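# Move the box whose letter matches onto the lone box's desk

## Task

One desk holds a group of five lettered boxes and another desk holds a single lettered box. Find the box in the group whose top letter is the same as the single box's letter and set it down on the single box's desk surface, not on top of any other object there. Every other box must stay on the desk it started on. The robot must not tip over or finish leaning, or the task fails. The box must rest there by itself at the end, not be held in place by the robot.

## Robot and tools

Robot: TidyBot++, a single-arm mobile manipulator. The base measures 0.54 m long, 0.50 m wide and 0.38 m tall and rolls on four driven casters. On top sits one seven-joint arm with a two-finger gripper. The shoulder is 0.12 m ahead of the base centre and 0.68 m above the floor. Two cameras: base_camera and wrist_camera (the latter looks along the hand's pointing direction). Loose objects may occasionally get a brief shove from outside.

Frames. Base frame: origin on the floor below the base centre, x ahead, y to the left, z upward. hand_pose, the point halfway between the finger pads, is reported in this frame; its own z axis runs out along the fingers and the fingers close along its y axis. The odometry frame is the base frame as it was when the scene began. base_odometry counts wheel rotation only, so slip looks like travel, and it can drift a few cm and several degrees over roughly thirty moves. Heading is left-positive, range -3.142 to 3.142. base_tilt is in degrees, positive when leaning forward or right; tilt and heading carry a fixed bias of about 1 degree plus noise.

execute_actions: argument actions is a list with zero or one action; cameras optionally lists base_camera, wrist_camera or all (omitted/null = all, [] = none). An empty list only reports state and images. One action may hold base, joints, or both, plus optional speeds; all motions begin together.
- base: exactly one relative offset from the base's current position, measured from where the last state report placed it. translate_m: metres straight ahead (forward positive), -2 to 2. strafe_m: metres sideways (left positive), -2 to 2. rotate_rad: radians turned in place (counter-clockwise from above positive), -6.3 to 6.3. A move needing more than 8.667 s at its top speed is rejected.
- joints: absolute targets keyed by name. joint_1_rad: any angle, rotates the arm about vertical, clockwise-from-above positive (opposite to rotate_rad). joint_2_rad: shoulder, -2.249 to 2.249. joint_3_rad: any angle, twists the upper arm; from 3.14, positive moves a forward-bent forearm to the right. joint_4_rad: elbow, -2.579 to 2.579. joint_5_rad: any angle, twists the forearm; positive moves a forward-bent hand right. joint_6_rad: wrist, -2.099 to 2.099. joint_7_rad: any angle, spins the hand; with the hand pointing down, positive is counter-clockwise from above, and at 1.57 the fingers part toward the robot's left and right. gripper_pos: 0 (open) to 1 (closed); finger gap is about 85 x (1 - gripper_pos) mm. Unbounded joints go the short way, so rotate in steps under half a turn. Done tolerance is ±0.039 rad for joints 1-4, ±0.056 for 5-7, ±0.03 for the gripper. Arm joints reach about 1.39 rad/s (1.22 for joints 5-7). No action runs past 15 s.
- speeds: caps for this action only; translate_m and strafe_m 0.05-0.5 m/s, rotate_rad 0.1-1.57 rad/s (maxima are defaults).
Unknown keys or out-of-range values cause rejection with no motion. Omitted joints or base may keep pushing toward earlier targets.

Arm geometry (joint_1_rad 0, joint_3_rad 3.14, joint_5_rad 0, roughly the start): arm moves in the vertical plane along base x. Angles from vertical, forward positive: upper arm (0.42 m) = joint_2_rad; forearm (0.31 m) = joint_2_rad - joint_4_rad; hand (0.31 m to the hand point) = joint_2_rad - joint_4_rad - joint_6_rad. Forward reach from the shoulder is the sum of length x sin(angle); height above it is the sum of length x cos(angle). The arm begins folded, hand down, poking up to 0.08 m beyond the base front, elbow up to 1.15 m high. A downward hand tops out near 0.94 m above the floor, only close in. Closed fingertips reach about 20 mm beyond the hand point.

Result lines. base_status and joint_status report how each motion finished: done (for the base, wheels turned the full amount even if slipping, so a blocked base may read done while short); off_target (resting away from target, maybe still pushing); contact_stop / time_out (target dropped, holding in place). Gripper at 1: done means empty or something very thin; off_target means an object stopped the fingers at the shown reading. "joint command not followed" with a "cause:" line means a self-collision check withheld the arm targets (gripper still acts); such targets may be retried on later actions. No check prevents hitting the base. on_its_own lists uncommanded motion. motor_effort gives percent of max, bracket = peak, both biased and noisy. "ARM HIT" flags a hard hit on the base or arm. If one call reports a stop, the rest of that reply's motion calls are skipped.

Accuracy. Friction and hand_pose error leave the hand 1-2 cm off, more when stretched. To correct, send each joint its previous command plus (wanted - read). When carrying something the arm sags (uncompensated load); never command a loaded joint to its read angle. Trust camera images for real hand position.

wait: seconds 0-10; commands nothing, returns state and images.
zoom_image: camera (base_camera or wrist_camera) and region [x0, y0, x1, y1] in pixels of that camera's latest full image, top-left origin, at most 504 by 504. Useful for reading letters.
finished_scene: scene number; ends the scene irreversibly after the last command has been held, and reports success. Answering without a tool call ends everything.

Avoid: driving while the arm is caught above about 0.8 m (tip-over); horizontal force on a raised hand (wheels lift); pushing the arm into edges; hard hits that trip torque sensors (joints 1-4 limit 104.5 N m, warning 56.7; joints 5-7 limit 51.3, warning 29.4), which freeze arm and gripper for 10 s while the base keeps going. Holding loads long heats motors: MOTOR HOT from 60 °C, and at 75 °C an OVER-TEMPERATURE FAULT lets the arm sink and marks joints limit_stop_at_motor_heat (resend targets). Drops, slips, slams and hard pushes hurt results; the robot keeps holding its last command while you think, so keep replies short when carrying a box.

Each tool is called after ">>>" as name(argument=value, ...), one argument or row to a line, values as JSON.

## Session

>>> execute_actions(
  actions=[],
)

Scene clock: 0.00 s.
base_odometry: x=+0.000 y=+0.000 heading=+0.000 (m, m, rad; odometry frame)
base_tilt: forward=-0.4 right=-0.2 (deg)
base_status: not commanded
joint_positions: joint_1_rad=+0.037 joint_2_rad=-0.354 joint_3_rad=+3.162 joint_4_rad=-2.561 joint_5_rad=-0.010 joint_6_rad=-0.895 joint_7_rad=+1.568 gripper_pos=+0.000
joint_status: not commanded
motor_effort: joint_1_rad=+0 joint_2_rad=-1 joint_3_rad=-1 joint_4_rad=+12 joint_5_rad=-1 joint_6_rad=+0 joint_7_rad=+0 (%)
hand_pose: x=+0.2384 y=-0.0022 z=+0.5787 quat_wxyz=(-0.007, +0.999, -0.032, +0.020) (m; base frame)
pictures: base_camera, wrist_camera
Images, in order (width x height): base_camera 644x364, wrist_camera 644x476.

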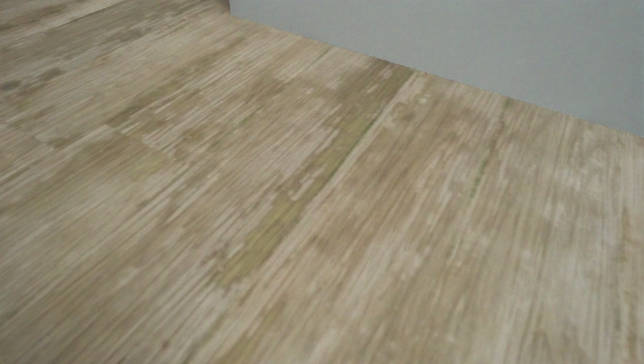

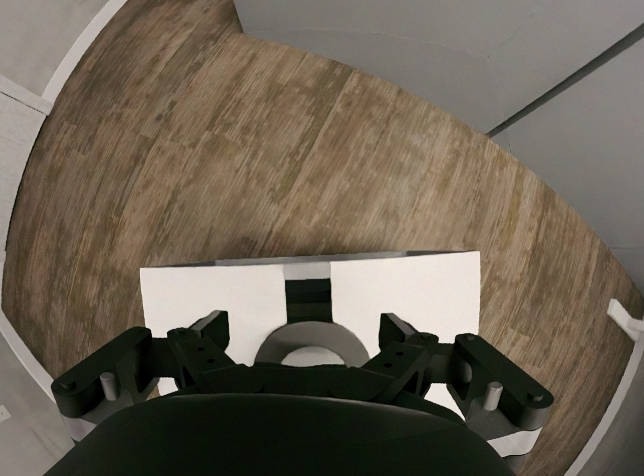

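>>> execute_actions(
  actions=[
    {"joints":{"joint_2_rad":-0.8,"joint_4_rad":-2.0,"joint_6_rad":-0.7}},
  ],
)

Scene clock: 6.80 s.
base_odometry: x=+0.000 y=+0.000 heading=+0.000 (m, m, rad; odometry frame)
base_tilt: forward=-0.4 right=-0.2 (deg)
base_status: not commanded
joint_positions: joint_1_rad=+0.037 joint_2_rad=-0.792 joint_3_rad=+3.162 joint_4_rad=-2.019 joint_5_rad=-0.010 joint_6_rad=-0.724 joint_7_rad=+1.568 gripper_pos=+0.000
joint_status: all done
motor_effort: joint_1_rad=+0(0) joint_2_rad=+5(7) joint_3_rad=-1(1) joint_4_rad=+20(20) joint_5_rad=-1(1) joint_6_rad=+8(7) joint_7_rad=+0(0) (%)
hand_pose: x=+0.4043 y=-0.0152 z=+0.9681 quat_wxyz=(+0.003, +0.827, -0.028, +0.561) (m; base frame)
pictures: base_camera, wrist_camera
Images, in order (width x height): base_camera 644x364, wrist_camera 644x476.

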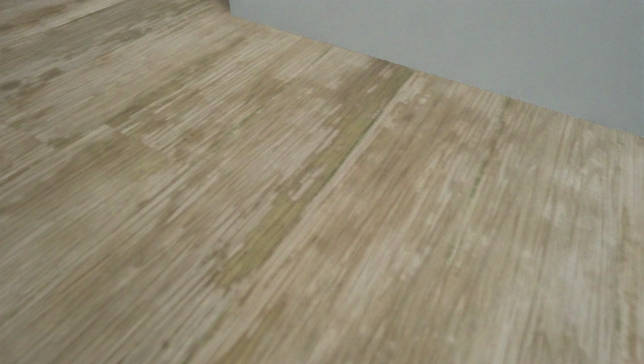

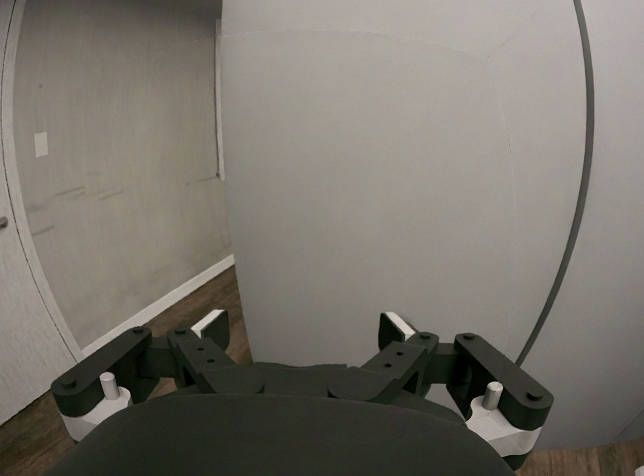

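>>> execute_actions(
  actions=[
    {"joints":{"joint_1_rad":-1.6}},
  ],
  cameras=["wrist_camera"],
)

>>> execute_actions(
  actions=[
    {"joints":{"joint_1_rad":-3.1}},
  ],
  cameras=["wrist_camera"],
)

>>> execute_actions(
  actions=[
    {"joints":{"joint_1_rad":1.7}},
  ],
  cameras=["wrist_camera"],
)

Scene clock: 13.30 s.
base_odometry: x=+0.000 y=+0.000 heading=+0.000 (m, m, rad; odometry frame)
base_tilt: forward=-0.4 right=-0.1 (deg)
base_status: not commanded
joint_positions: joint_1_rad=-1.588 joint_2_rad=-0.792 joint_3_rad=+3.162 joint_4_rad=-2.019 joint_5_rad=-0.010 joint_6_rad=-0.724 joint_7_rad=+1.568 gripper_pos=+0.000
joint_status: all done
motor_effort: joint_1_rad=+0(1) joint_2_rad=+5(6) joint_3_rad=-1(0) joint_4_rad=+19(20) joint_5_rad=+0(0) joint_6_rad=+8(7) joint_7_rad=-1(0) (%)
hand_pose: x=+0.1188 y=+0.2857 z=+0.9681 quat_wxyz=(-0.405, +0.589, +0.582, +0.388) (m; base frame)
pictures: wrist_camera
Images, in order (width x height): wrist_camera 644x476.

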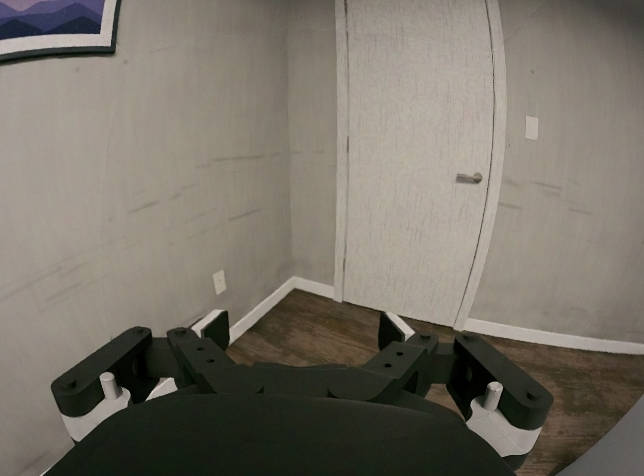

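Scene clock: 16.03 s.
base_odometry: x=+0.000 y=+0.000 heading=+0.000 (m, m, rad; odometry frame)
base_tilt: forward=-0.4 right=-0.2 (deg)
base_status: not commanded
joint_positions: joint_1_rad=-3.088 joint_2_rad=-0.792 joint_3_rad=+3.162 joint_4_rad=-2.019 joint_5_rad=-0.010 joint_6_rad=-0.724 joint_7_rad=+1.568 gripper_pos=+0.000
joint_status: all done
motor_effort: joint_1_rad=+0(0) joint_2_rad=+5(6) joint_3_rad=-1(0) joint_4_rad=+20(20) joint_5_rad=-1(1) joint_6_rad=+7(7) joint_7_rad=+0(0) (%)
hand_pose: x=-0.1660 y=+0.0201 z=+0.9681 quat_wxyz=(-0.561, +0.035, +0.827, +0.007) (m; base frame)
pictures: wrist_camera
Images, in order (width x height): wrist_camera 644x476.

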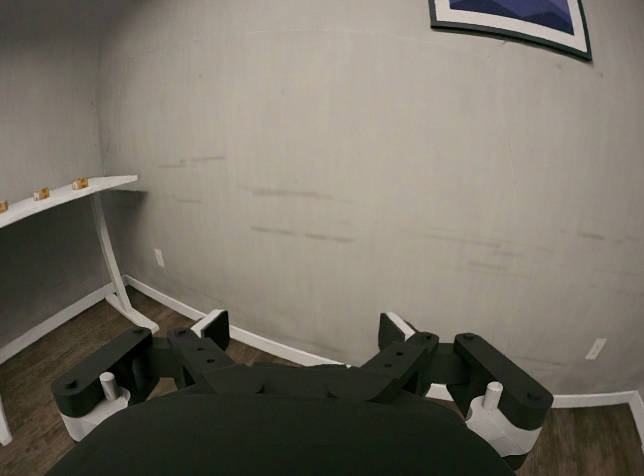

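Scene clock: 18.77 s.
base_odometry: x=+0.000 y=+0.000 heading=+0.000 (m, m, rad; odometry frame)
base_tilt: forward=-0.4 right=-0.2 (deg)
base_status: not commanded
joint_positions: joint_1_rad=-4.571 joint_2_rad=-0.792 joint_3_rad=+3.162 joint_4_rad=-2.019 joint_5_rad=-0.010 joint_6_rad=-0.724 joint_7_rad=+1.568 gripper_pos=+0.000
joint_status: all done
motor_effort: joint_1_rad=+0(1) joint_2_rad=+6(6) joint_3_rad=+0(0) joint_4_rad=+19(19) joint_5_rad=-1(0) joint_6_rad=+7(7) joint_7_rad=+0(1) (%)
hand_pose: x=+0.0741 y=-0.2822 z=+0.9681 quat_wxyz=(-0.419, -0.533, +0.633, -0.373) (m; base frame)
pictures: wrist_camera
Images, in order (width x height): wrist_camera 644x476.

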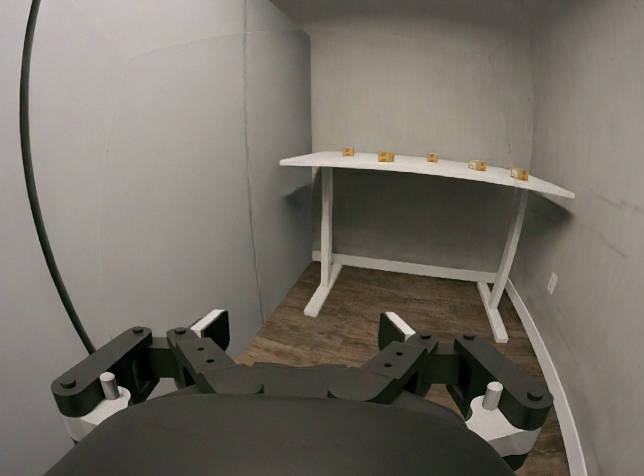

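>>> execute_actions(
  actions=[
    {"base":{"rotate_rad":1.15},"joints":{"joint_1_rad":0.6}},
  ],
)

Scene clock: 29.73 s.
base_odometry: x=+0.000 y=+0.000 heading=+1.149 (m, m, rad; odometry frame)
base_tilt: forward=-0.4 right=-0.2 (deg)
base_status: done
joint_positions: joint_1_rad=-5.671 joint_2_rad=-0.793 joint_3_rad=+3.162 joint_4_rad=-2.019 joint_5_rad=-0.010 joint_6_rad=-0.724 joint_7_rad=+1.568 gripper_pos=+0.000
joint_status: all done
motor_effort: joint_1_rad=+0(0) joint_2_rad=+6(7) joint_3_rad=-1(1) joint_4_rad=+20(20) joint_5_rad=+0(0) joint_6_rad=+7(8) joint_7_rad=+0(0) (%)
hand_pose: x=+0.3499 y=-0.1680 z=+0.9683 quat_wxyz=(-0.162, -0.785, +0.261, -0.537) (m; base frame)
pictures: base_camera, wrist_camera
Images, in order (width x height): base_camera 644x364, wrist_camera 644x476.

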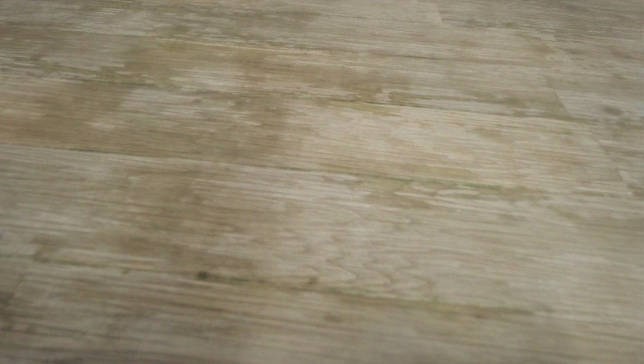

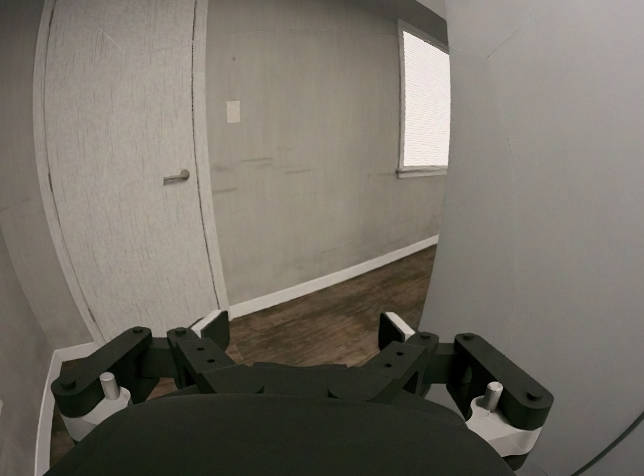

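>>> execute_actions(
  actions=[
    {"base":{"rotate_rad":-0.15},"joints":{"joint_1_rad":1.0}},
  ],
)

>>> execute_actions(
  actions=[
    {"base":{"translate_m":0.8}},
  ],
)

Scene clock: 40.47 s.
base_odometry: x=+0.000 y=+0.000 heading=+1.000 (m, m, rad; odometry frame)
base_tilt: forward=-0.4 right=-0.2 (deg)
base_status: done
joint_positions: joint_1_rad=-5.295 joint_2_rad=-0.793 joint_3_rad=+3.162 joint_4_rad=-2.019 joint_5_rad=-0.010 joint_6_rad=-0.724 joint_7_rad=+1.568 gripper_pos=+0.000
joint_status: all done
motor_effort: joint_1_rad=+0(0) joint_2_rad=+6(6) joint_3_rad=+0(1) joint_4_rad=+20(20) joint_5_rad=-1(0) joint_6_rad=+8(8) joint_7_rad=+0(0) (%)
hand_pose: x=+0.2722 y=-0.2410 z=+0.9683 quat_wxyz=(-0.259, -0.723, +0.403, -0.498) (m; base frame)
pictures: base_camera, wrist_camera
Images, in order (width x height): base_camera 644x364, wrist_camera 644x476.

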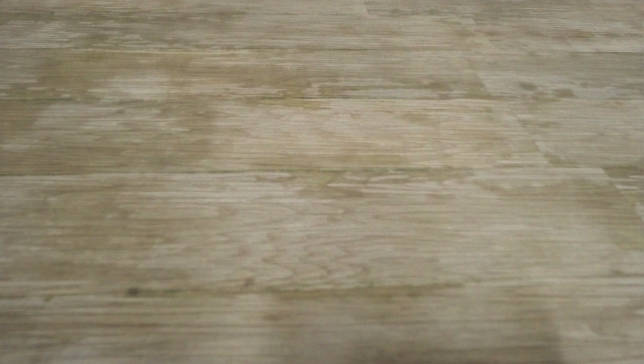

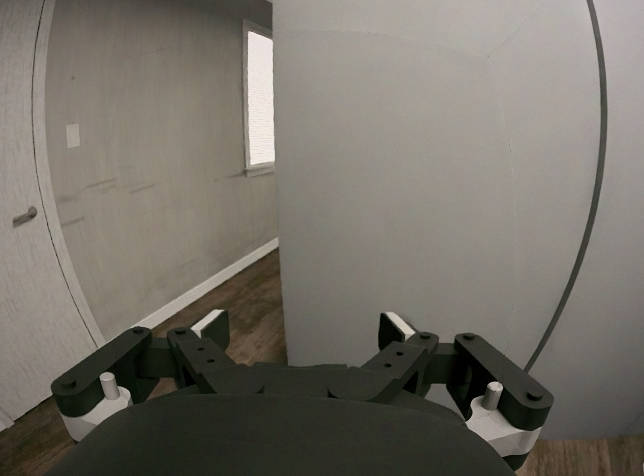

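Scene clock: 43.43 s.
base_odometry: x=+0.431 y=+0.674 heading=+1.001 (m, m, rad; odometry frame)
base_tilt: forward=-0.4 right=-0.2 (deg)
base_status: done
joint_positions: joint_1_rad=-5.295 joint_2_rad=-0.793 joint_3_rad=+3.162 joint_4_rad=-2.019 joint_5_rad=-0.010 joint_6_rad=-0.724 joint_7_rad=+1.568 gripper_pos=+0.000
joint_status: not commanded
motor_effort: joint_1_rad=+1(1) joint_2_rad=+6(8) joint_3_rad=-1(2) joint_4_rad=+20(20) joint_5_rad=+0(0) joint_6_rad=+7(8) joint_7_rad=+0(0) (%)
hand_pose: x=+0.2721 y=-0.2409 z=+0.9685 quat_wxyz=(-0.260, -0.723, +0.403, -0.498) (m; base frame)
pictures: base_camera, wrist_camera
Images, in order (width x height): base_camera 644x364, wrist_camera 644x476.

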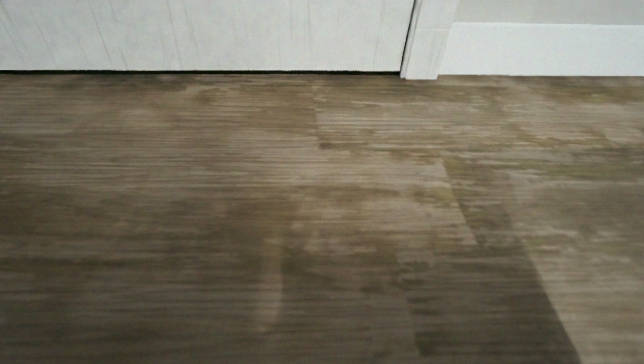

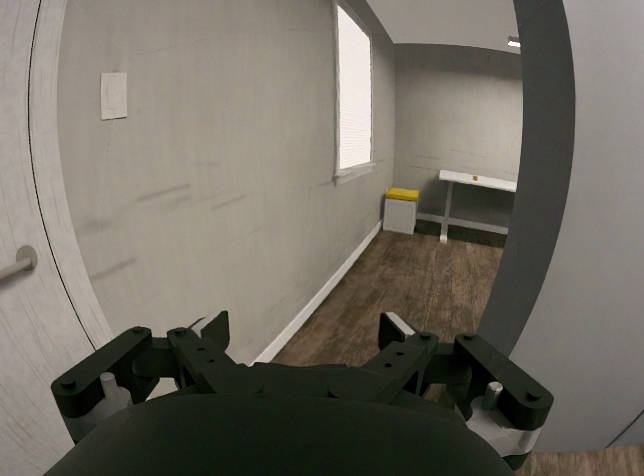

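>>> execute_actions(
  actions=[
    {"base":{"translate_m":0.15}},
  ],
  cameras=[],
)

>>> execute_actions(
  actions=[
    {"base":{"rotate_rad":-1.57},"joints":{"joint_1_rad":0.0}},
  ],
)

Scene clock: 49.27 s.
base_odometry: x=+0.512 y=+0.801 heading=+1.002 (m, m, rad; odometry frame)
base_tilt: forward=-0.4 right=-0.2 (deg)
base_status: done
joint_positions: joint_1_rad=-5.295 joint_2_rad=-0.793 joint_3_rad=+3.162 joint_4_rad=-2.019 joint_5_rad=-0.010 joint_6_rad=-0.724 joint_7_rad=+1.568 gripper_pos=+0.000
joint_status: not commanded
motor_effort: joint_1_rad=+0(1) joint_2_rad=+6(8) joint_3_rad=+0(1) joint_4_rad=+20(20) joint_5_rad=-1(1) joint_6_rad=+7(8) joint_7_rad=-1(0) (%)
hand_pose: x=+0.2720 y=-0.2409 z=+0.9685 quat_wxyz=(-0.260, -0.722, +0.403, -0.498) (m; base frame)
pictures: none
No camera images: the call's "cameras" was empty. Leave "cameras" out to get every camera's image.

Scene clock: 51.57 s.
base_odometry: x=+0.512 y=+0.801 heading=-0.567 (m, m, rad; odometry frame)
base_tilt: forward=-0.4 right=-0.2 (deg)
base_status: done
joint_positions: joint_1_rad=-6.269 joint_2_rad=-0.793 joint_3_rad=+3.162 joint_4_rad=-2.019 joint_5_rad=-0.010 joint_6_rad=-0.724 joint_7_rad=+1.568 gripper_pos=+0.000
joint_status: all done
motor_effort: joint_1_rad=+0(2) joint_2_rad=+6(7) joint_3_rad=-1(1) joint_4_rad=+19(20) joint_5_rad=+0(1) joint_6_rad=+8(7) joint_7_rad=-1(0) (%)
hand_pose: x=+0.4042 y=-0.0087 z=+0.9685 quat_wxyz=(+0.004, -0.827, +0.018, -0.562) (m; base frame)
pictures: base_camera, wrist_camera
Images, in order (width x height): base_camera 644x364, wrist_camera 644x476.

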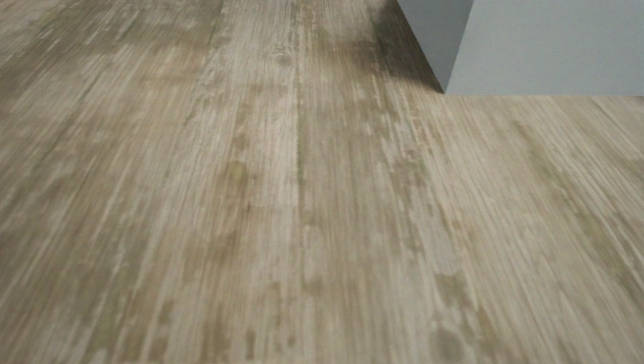

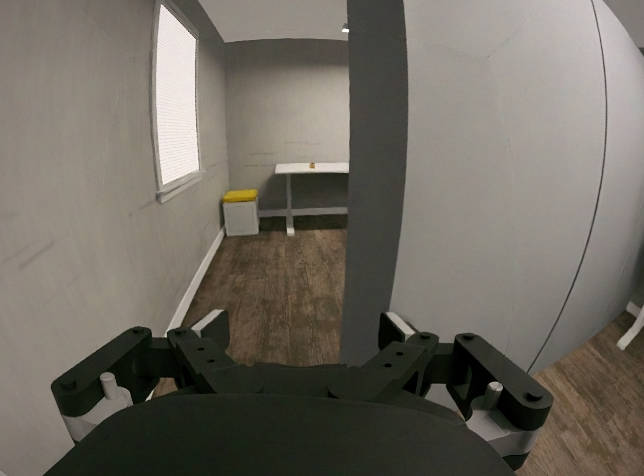

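>>> execute_actions(
  actions=[
    {"base":{"strafe_m":0.26}},
  ],
)

Scene clock: 57.53 s.
base_odometry: x=+0.652 y=+1.020 heading=-0.568 (m, m, rad; odometry frame)
base_tilt: forward=-0.4 right=-0.2 (deg)
base_status: done
joint_positions: joint_1_rad=-6.271 joint_2_rad=-0.793 joint_3_rad=+3.162 joint_4_rad=-2.019 joint_5_rad=-0.010 joint_6_rad=-0.724 joint_7_rad=+1.568 gripper_pos=+0.000
joint_status: not commanded
motor_effort: joint_1_rad=+1(1) joint_2_rad=+6(7) joint_3_rad=-1(2) joint_4_rad=+19(20) joint_5_rad=+0(2) joint_6_rad=+7(8) joint_7_rad=+0(0) (%)
hand_pose: x=+0.4043 y=-0.0083 z=+0.9685 quat_wxyz=(+0.004, -0.827, +0.018, -0.562) (m; base frame)
pictures: base_camera, wrist_camera
Images, in order (width x height): base_camera 644x364, wrist_camera 644x476.

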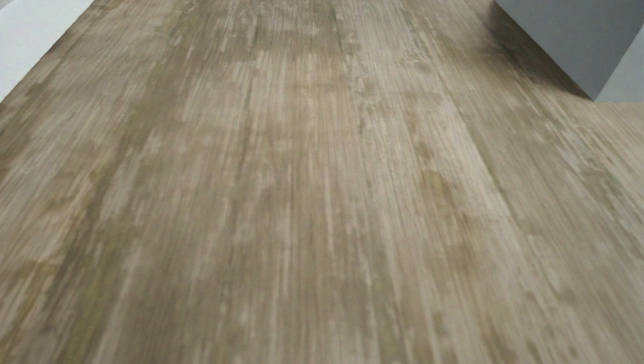

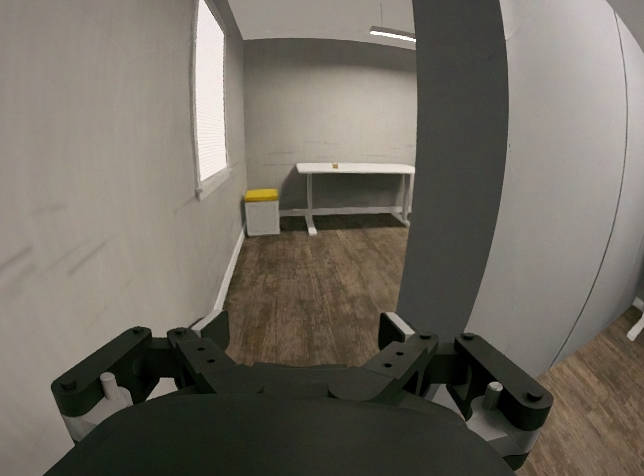

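>>> execute_actions(
  actions=[
    {"base":{"translate_m":1.6}},
  ],
)

Scene clock: 63.97 s.
base_odometry: x=+2.002 y=+0.160 heading=-0.568 (m, m, rad; odometry frame)
base_tilt: forward=-0.4 right=-0.2 (deg)
base_status: done
joint_positions: joint_1_rad=-6.271 joint_2_rad=-0.796 joint_3_rad=+3.162 joint_4_rad=-2.019 joint_5_rad=-0.010 joint_6_rad=-0.722 joint_7_rad=+1.568 gripper_pos=+0.000
joint_status: not commanded
motor_effort: joint_1_rad=+0(0) joint_2_rad=+6(9) joint_3_rad=+0(0) joint_4_rad=+20(20) joint_5_rad=+0(1) joint_6_rad=+8(8) joint_7_rad=+0(0) (%)
hand_pose: x=+0.4038 y=-0.0083 z=+0.9698 quat_wxyz=(+0.004, -0.826, +0.017, -0.563) (m; base frame)
pictures: base_camera, wrist_camera
Images, in order (width x height): base_camera 644x364, wrist_camera 644x476.

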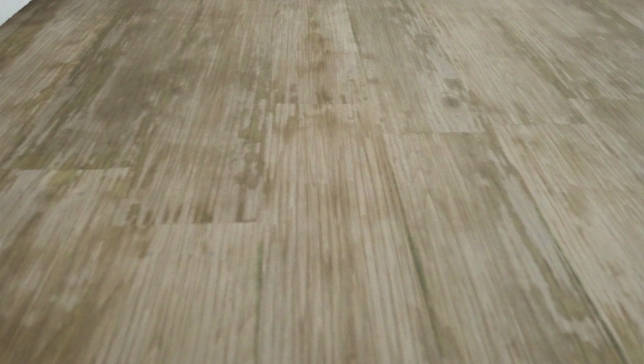

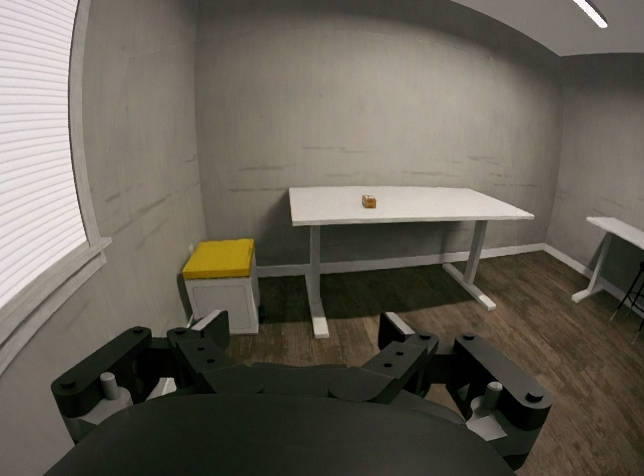

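>>> zoom_image(
  camera="wrist_camera",
  region=[330, 180, 410, 230],
)

Region (330, 180, 410, 230) of wrist_camera's 644x476 image, scaled by 6.300; it fills the top 315 rows of this view, and the rest is white.

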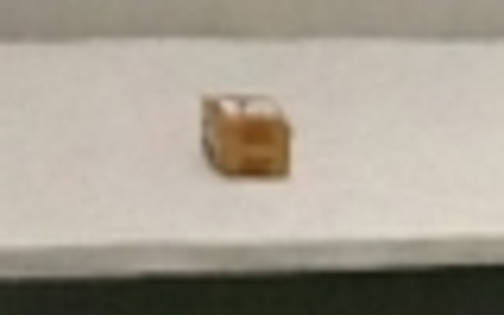

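>>> execute_actions(
  actions=[
    {"base":{"translate_m":0.9}},
  ],
)

Scene clock: 71.27 s.
base_odometry: x=+2.761 y=-0.324 heading=-0.568 (m, m, rad; odometry frame)
base_tilt: forward=-0.4 right=-0.2 (deg)
base_status: done
joint_positions: joint_1_rad=-6.271 joint_2_rad=-0.798 joint_3_rad=+3.162 joint_4_rad=-2.018 joint_5_rad=-0.010 joint_6_rad=-0.721 joint_7_rad=+1.568 gripper_pos=+0.000
joint_status: not commanded
motor_effort: joint_1_rad=+0(0) joint_2_rad=+6(8) joint_3_rad=-1(1) joint_4_rad=+20(20) joint_5_rad=-1(0) joint_6_rad=+7(8) joint_7_rad=+0(0) (%)
hand_pose: x=+0.4034 y=-0.0083 z=+0.9707 quat_wxyz=(+0.004, -0.825, +0.017, -0.564) (m; base frame)
pictures: base_camera, wrist_camera
Images, in order (width x height): base_camera 644x364, wrist_camera 644x476.

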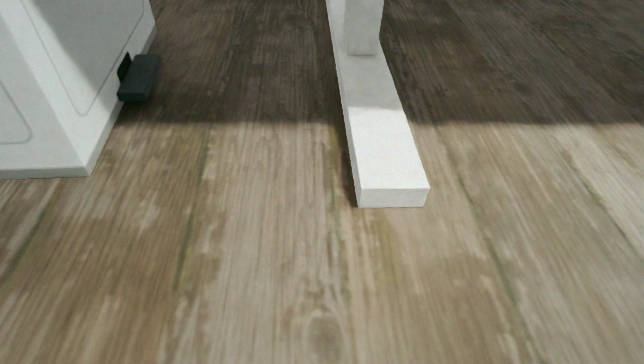

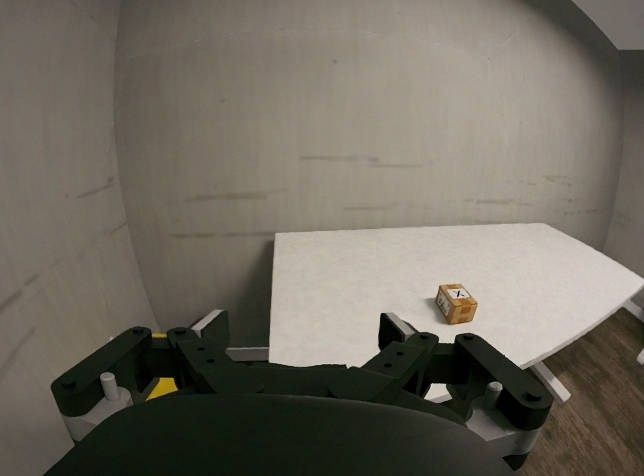

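Closer than estimated; stopping here to read the letter.

>>> zoom_image(
  camera="wrist_camera",
  region=[420, 270, 500, 330],
)

Region (420, 270, 500, 330) of wrist_camera's 644x476 image, scaled by 6.300; it fills the top 378 rows of this view, and the rest is white.

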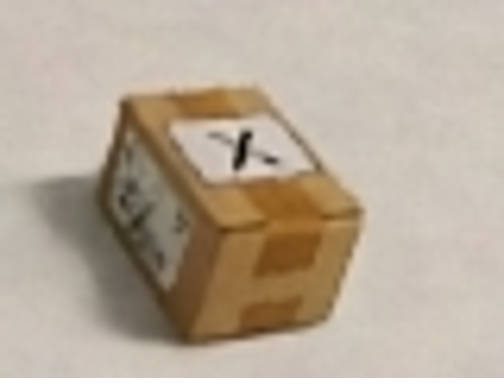

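>>> execute_actions(
  actions=[
    {"joints":{"joint_1_rad":0.5,"joint_6_rad":-1.0}},
  ],
  cameras=["wrist_camera"],
)

>>> zoom_image(
  camera="wrist_camera",
  region=[240, 140, 400, 260],
)

Scene clock: 80.60 s.
base_odometry: x=+2.761 y=-0.324 heading=-0.568 (m, m, rad; odometry frame)
base_tilt: forward=-0.4 right=-0.2 (deg)
base_status: not commanded
joint_positions: joint_1_rad=-5.795 joint_2_rad=-0.798 joint_3_rad=+3.162 joint_4_rad=-2.018 joint_5_rad=-0.010 joint_6_rad=-0.975 joint_7_rad=+1.568 gripper_pos=+0.000
joint_status: all done
motor_effort: joint_1_rad=+0(0) joint_2_rad=+7(6) joint_3_rad=+0(0) joint_4_rad=+19(20) joint_5_rad=+0(0) joint_6_rad=+6(7) joint_7_rad=+0(0) (%)
hand_pose: x=+0.3358 y=-0.1181 z=+0.9016 quat_wxyz=(-0.102, -0.861, +0.226, -0.444) (m; base frame)
pictures: wrist_camera
Images, in order (width x height): wrist_camera 644x476.

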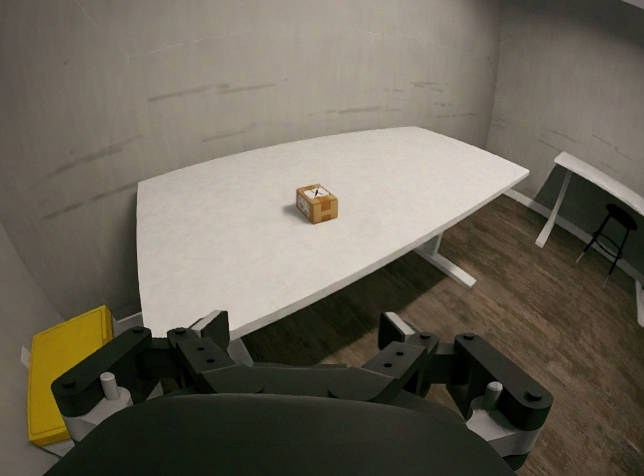

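Region (240, 140, 400, 260) of wrist_camera's 644x476 image, scaled by 3.150; it fills the top 378 rows of this view, and the rest is white.

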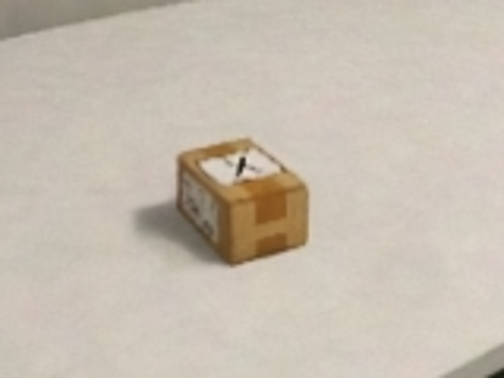

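>>> execute_actions(
  actions=[
    {"joints":{"joint_1_rad":0.55,"joint_2_rad":-0.1,"joint_4_rad":-1.2,"joint_6_rad":-1.3}},
  ],
  cameras=["wrist_camera"],
)

>>> zoom_image(
  camera="wrist_camera",
  region=[240, 120, 400, 280],
)

Scene clock: 87.00 s.
base_odometry: x=+2.761 y=-0.324 heading=-0.568 (m, m, rad; odometry frame)
base_tilt: forward=-0.4 right=-0.2 (deg)
base_status: not commanded
joint_positions: joint_1_rad=-5.749 joint_2_rad=-0.107 joint_3_rad=+3.162 joint_4_rad=-1.225 joint_5_rad=-0.010 joint_6_rad=-1.273 joint_7_rad=+1.568 gripper_pos=+0.000
joint_status: all done
motor_effort: joint_1_rad=+0(1) joint_2_rad=-15(17) joint_3_rad=-1(1) joint_4_rad=+18(20) joint_5_rad=-1(1) joint_6_rad=+5(6) joint_7_rad=+0(0) (%)
hand_pose: x=+0.5037 y=-0.2339 z=+1.0104 quat_wxyz=(-0.094, -0.894, +0.256, -0.355) (m; base frame)
pictures: wrist_camera
Images, in order (width x height): wrist_camera 644x476.

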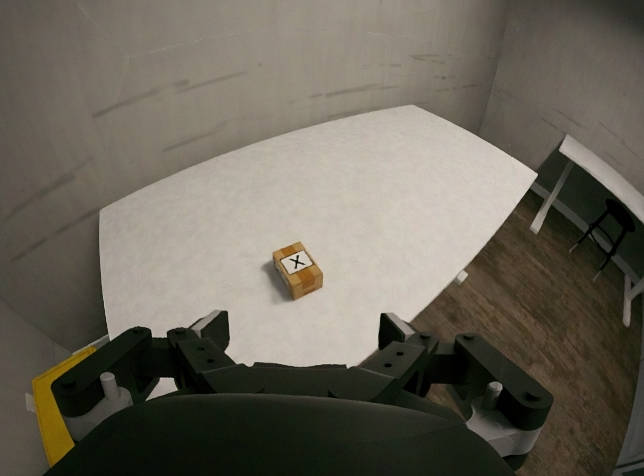

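Region (240, 120, 400, 280) of wrist_camera's 644x476 image, scaled by 3.150.

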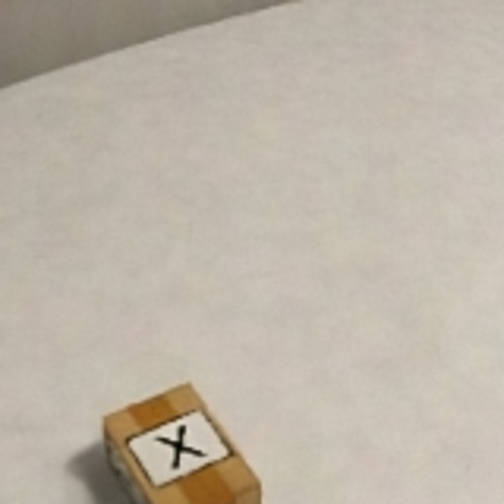

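>>> execute_actions(
  actions=[
    {"base":{"translate_m":-1.6},"joints":{"joint_1_rad":0.0,"joint_2_rad":-0.8,"joint_4_rad":-2.0,"joint_6_rad":-0.7}},
  ],
)

Scene clock: 97.43 s.
base_odometry: x=+1.412 y=+0.537 heading=-0.568 (m, m, rad; odometry frame)
base_tilt: forward=-0.4 right=-0.2 (deg)
base_status: done
joint_positions: joint_1_rad=-6.270 joint_2_rad=-0.795 joint_3_rad=+3.162 joint_4_rad=-1.978 joint_5_rad=-0.010 joint_6_rad=-0.725 joint_7_rad=+1.568 gripper_pos=+0.000
joint_status: all done
motor_effort: joint_1_rad=+1(2) joint_2_rad=+6(20) joint_3_rad=+0(4) joint_4_rad=+19(20) joint_5_rad=-1(2) joint_6_rad=+8(9) joint_7_rad=-1(0) (%)
hand_pose: x=+0.4034 y=-0.0089 z=+0.9929 quat_wxyz=(+0.004, -0.815, +0.018, -0.579) (m; base frame)
pictures: base_camera, wrist_camera
Images, in order (width x height): base_camera 644x364, wrist_camera 644x476.

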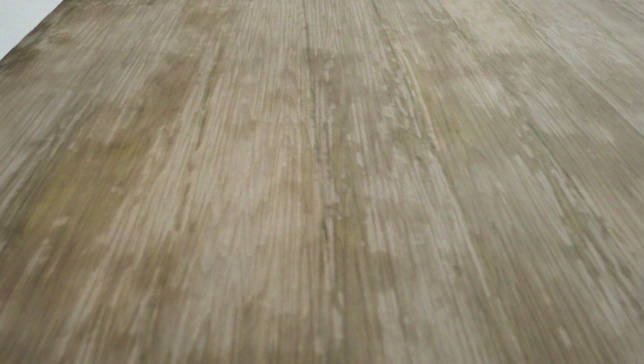

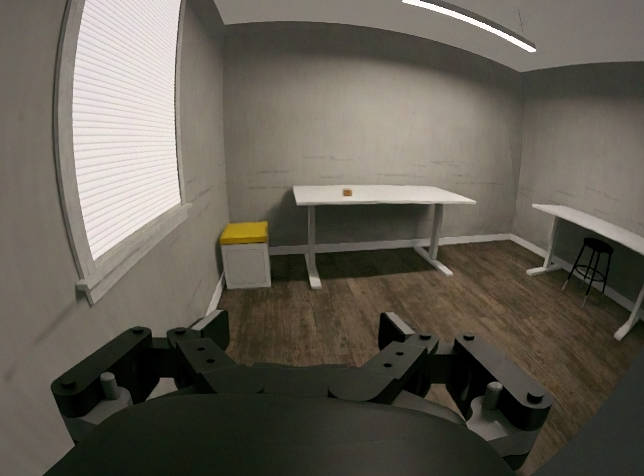

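Still parallel to the wall.

>>> execute_actions(
  actions=[
    {"base":{"translate_m":-0.95}},
  ],
)

>>> execute_actions(
  actions=[
    {"base":{"rotate_rad":-1.57}},
  ],
)

Scene clock: 103.23 s.
base_odometry: x=+0.611 y=+1.049 heading=-0.568 (m, m, rad; odometry frame)
base_tilt: forward=-0.4 right=-0.2 (deg)
base_status: done
joint_positions: joint_1_rad=-6.270 joint_2_rad=-0.798 joint_3_rad=+3.162 joint_4_rad=-1.979 joint_5_rad=-0.010 joint_6_rad=-0.723 joint_7_rad=+1.568 gripper_pos=+0.000
joint_status: not commanded
motor_effort: joint_1_rad=+0(0) joint_2_rad=+6(9) joint_3_rad=+0(1) joint_4_rad=+19(20) joint_5_rad=+0(1) joint_6_rad=+7(7) joint_7_rad=+0(0) (%)
hand_pose: x=+0.4029 y=-0.0089 z=+0.9933 quat_wxyz=(+0.004, -0.814, +0.018, -0.580) (m; base frame)
pictures: base_camera, wrist_camera
Images, in order (width x height): base_camera 644x364, wrist_camera 644x476.

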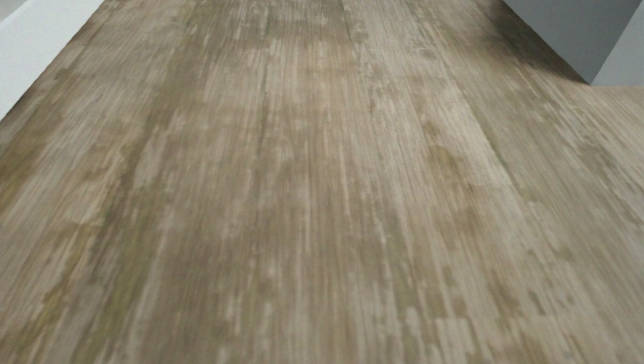

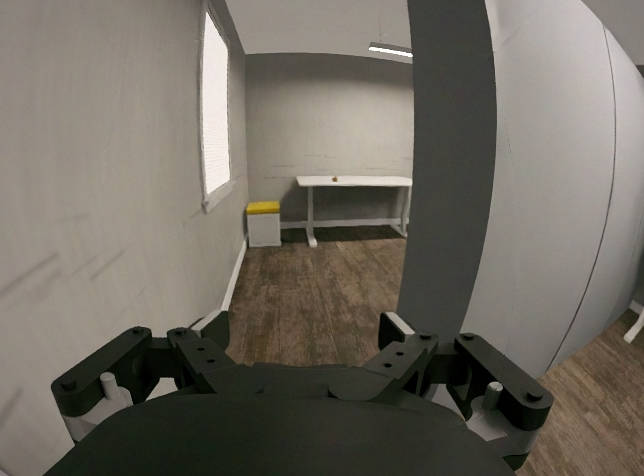

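Scene clock: 105.53 s.
base_odometry: x=+0.611 y=+1.049 heading=-2.138 (m, m, rad; odometry frame)
base_tilt: forward=-0.4 right=-0.2 (deg)
base_status: done
joint_positions: joint_1_rad=-6.271 joint_2_rad=-0.798 joint_3_rad=+3.162 joint_4_rad=-1.979 joint_5_rad=-0.010 joint_6_rad=-0.723 joint_7_rad=+1.568 gripper_pos=+0.000
joint_status: not commanded
motor_effort: joint_1_rad=+0(1) joint_2_rad=+6(7) joint_3_rad=-1(2) joint_4_rad=+19(20) joint_5_rad=+0(1) joint_6_rad=+7(7) joint_7_rad=+0(0) (%)
hand_pose: x=+0.4029 y=-0.0085 z=+0.9933 quat_wxyz=(+0.004, -0.814, +0.017, -0.580) (m; base frame)
pictures: base_camera, wrist_camera
Images, in order (width x height): base_camera 644x364, wrist_camera 644x476.

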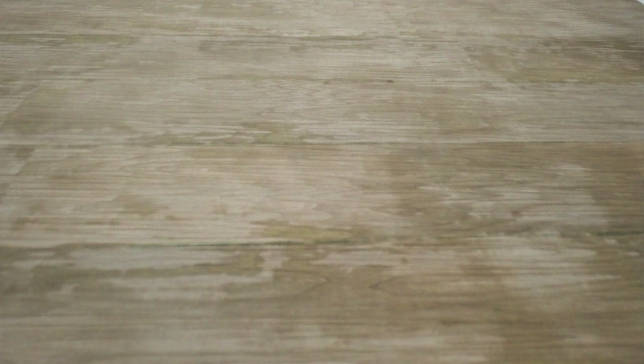

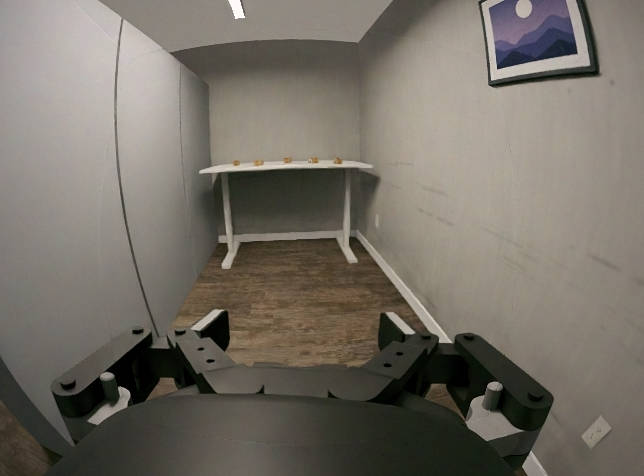

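>>> execute_actions(
  actions=[
    {"base":{"strafe_m":0.1}},
  ],
  cameras=[],
)

>>> execute_actions(
  actions=[
    {"base":{"translate_m":1.3},"joints":{"joint_2_rad":-0.6,"joint_4_rad":-1.6,"joint_6_rad":-0.9}},
  ],
)

Scene clock: 111.10 s.
base_odometry: x=+0.696 y=+0.995 heading=-2.139 (m, m, rad; odometry frame)
base_tilt: forward=-0.4 right=-0.2 (deg)
base_status: done
joint_positions: joint_1_rad=-6.272 joint_2_rad=-0.798 joint_3_rad=+3.162 joint_4_rad=-1.979 joint_5_rad=-0.010 joint_6_rad=-0.723 joint_7_rad=+1.568 gripper_pos=+0.000
joint_status: not commanded
motor_effort: joint_1_rad=+0(1) joint_2_rad=+6(7) joint_3_rad=-1(3) joint_4_rad=+20(20) joint_5_rad=-1(1) joint_6_rad=+7(8) joint_7_rad=+0(0) (%)
hand_pose: x=+0.4029 y=-0.0083 z=+0.9933 quat_wxyz=(+0.004, -0.814, +0.017, -0.580) (m; base frame)
pictures: none
No camera images: the call's "cameras" was empty. Leave "cameras" out to get every camera's image.

Scene clock: 115.07 s.
base_odometry: x=-0.003 y=-0.101 heading=-2.138 (m, m, rad; odometry frame)
base_tilt: forward=-0.4 right=-0.2 (deg)
base_status: done
joint_positions: joint_1_rad=-6.272 joint_2_rad=-0.603 joint_3_rad=+3.162 joint_4_rad=-1.622 joint_5_rad=-0.010 joint_6_rad=-0.876 joint_7_rad=+1.568 gripper_pos=+0.000
joint_status: all done
motor_effort: joint_1_rad=+0(0) joint_2_rad=+2(11) joint_3_rad=+0(0) joint_4_rad=+18(21) joint_5_rad=+0(0) joint_6_rad=+7(8) joint_7_rad=+0(0) (%)
hand_pose: x=+0.4432 y=-0.0100 z=+1.0946 quat_wxyz=(+0.002, -0.811, +0.016, -0.584) (m; base frame)
pictures: base_camera, wrist_camera
Images, in order (width x height): base_camera 644x364, wrist_camera 644x476.

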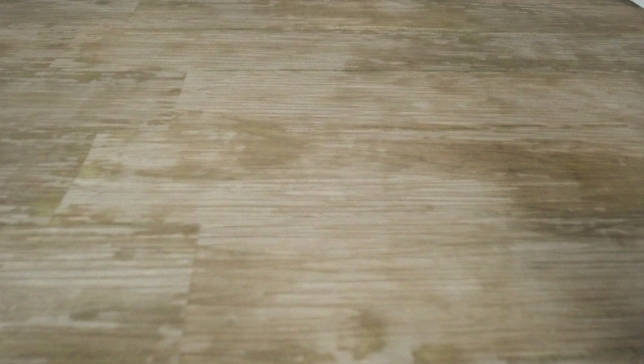

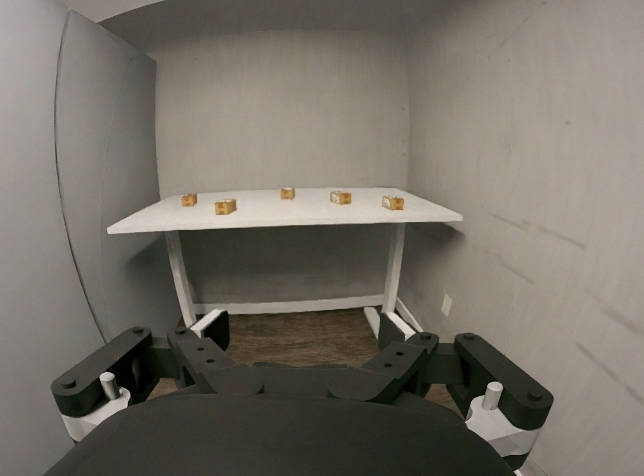

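>>> execute_actions(
  actions=[
    {"base":{"translate_m":0.55},"joints":{"joint_2_rad":-0.1,"joint_4_rad":-0.6,"joint_6_rad":-1.75}},
  ],
)

Scene clock: 120.33 s.
base_odometry: x=-0.298 y=-0.565 heading=-2.138 (m, m, rad; odometry frame)
base_tilt: forward=-0.4 right=-0.2 (deg)
base_status: done
joint_positions: joint_1_rad=-6.272 joint_2_rad=-0.102 joint_3_rad=+3.162 joint_4_rad=-0.624 joint_5_rad=-0.010 joint_6_rad=-1.723 joint_7_rad=+1.568 gripper_pos=+0.000
joint_status: all done
motor_effort: joint_1_rad=+0(0) joint_2_rad=-10(13) joint_3_rad=-1(0) joint_4_rad=+12(19) joint_5_rad=-1(0) joint_6_rad=+7(8) joint_7_rad=-1(1) (%)
hand_pose: x=+0.4760 y=-0.0078 z=+1.1785 quat_wxyz=(-0.001, -0.901, +0.013, -0.433) (m; base frame)
pictures: base_camera, wrist_camera
Images, in order (width x height): base_camera 644x364, wrist_camera 644x476.

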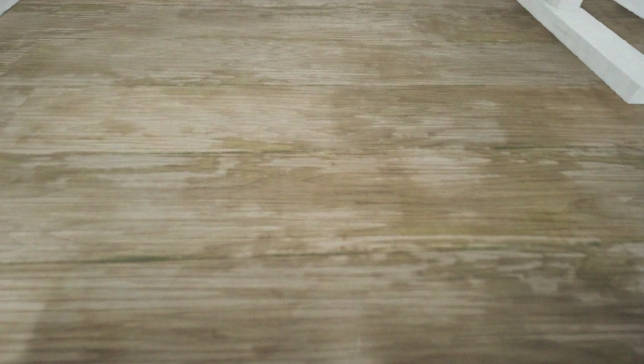

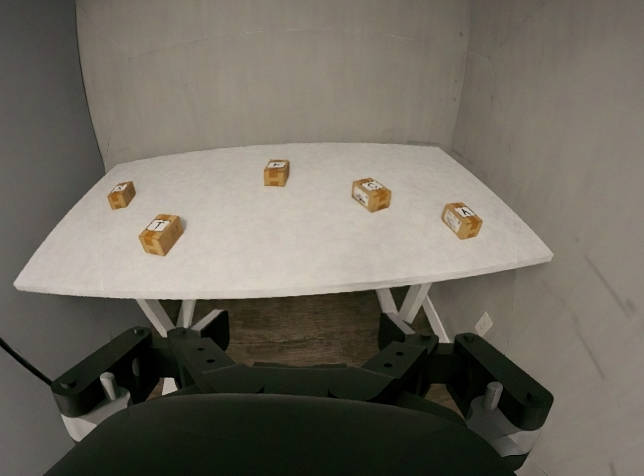

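>>> zoom_image(
  camera="wrist_camera",
  region=[90, 140, 310, 270],
)

>>> zoom_image(
  camera="wrist_camera",
  region=[330, 150, 510, 260],
)

Region (90, 140, 310, 270) of wrist_camera's 644x476 image, scaled by 2.291; it fills the top 298 rows of this view, and the rest is white.

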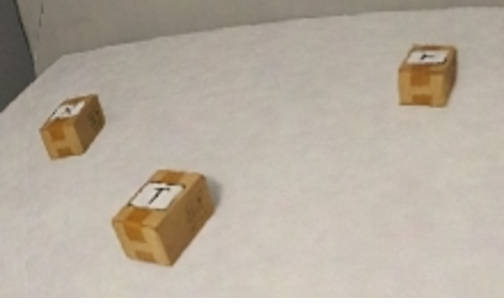

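Region (330, 150, 510, 260) of wrist_camera's 644x476 image, scaled by 2.800.

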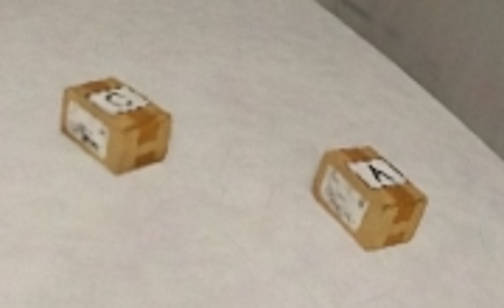

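>>> execute_actions(
  actions=[
    {"base":{"strafe_m":0.3}},
  ],
)

Scene clock: 138.27 s.
base_odometry: x=-0.045 y=-0.727 heading=-2.139 (m, m, rad; odometry frame)
base_tilt: forward=-0.4 right=-0.2 (deg)
base_status: done
joint_positions: joint_1_rad=-6.274 joint_2_rad=-0.102 joint_3_rad=+3.162 joint_4_rad=-0.624 joint_5_rad=-0.010 joint_6_rad=-1.723 joint_7_rad=+1.568 gripper_pos=+0.000
joint_status: not commanded
motor_effort: joint_1_rad=+1(1) joint_2_rad=-10(11) joint_3_rad=-1(3) joint_4_rad=+12(12) joint_5_rad=+0(2) joint_6_rad=+6(7) joint_7_rad=+0(0) (%)
hand_pose: x=+0.4760 y=-0.0069 z=+1.1786 quat_wxyz=(-0.001, -0.901, +0.012, -0.433) (m; base frame)
pictures: base_camera, wrist_camera
Images, in order (width x height): base_camera 644x364, wrist_camera 644x476.

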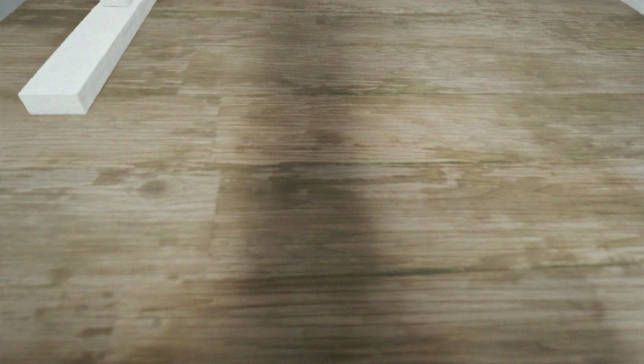

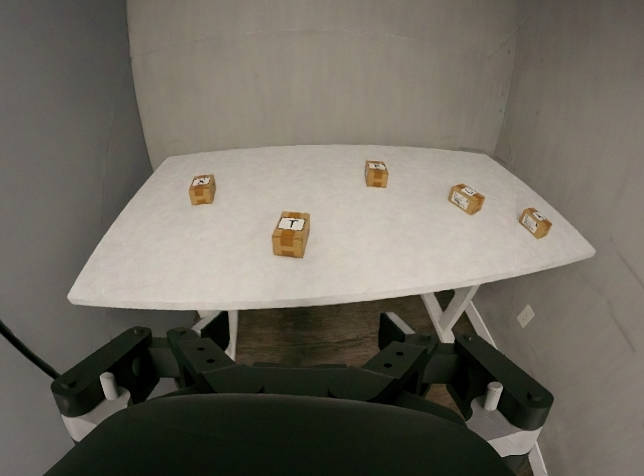

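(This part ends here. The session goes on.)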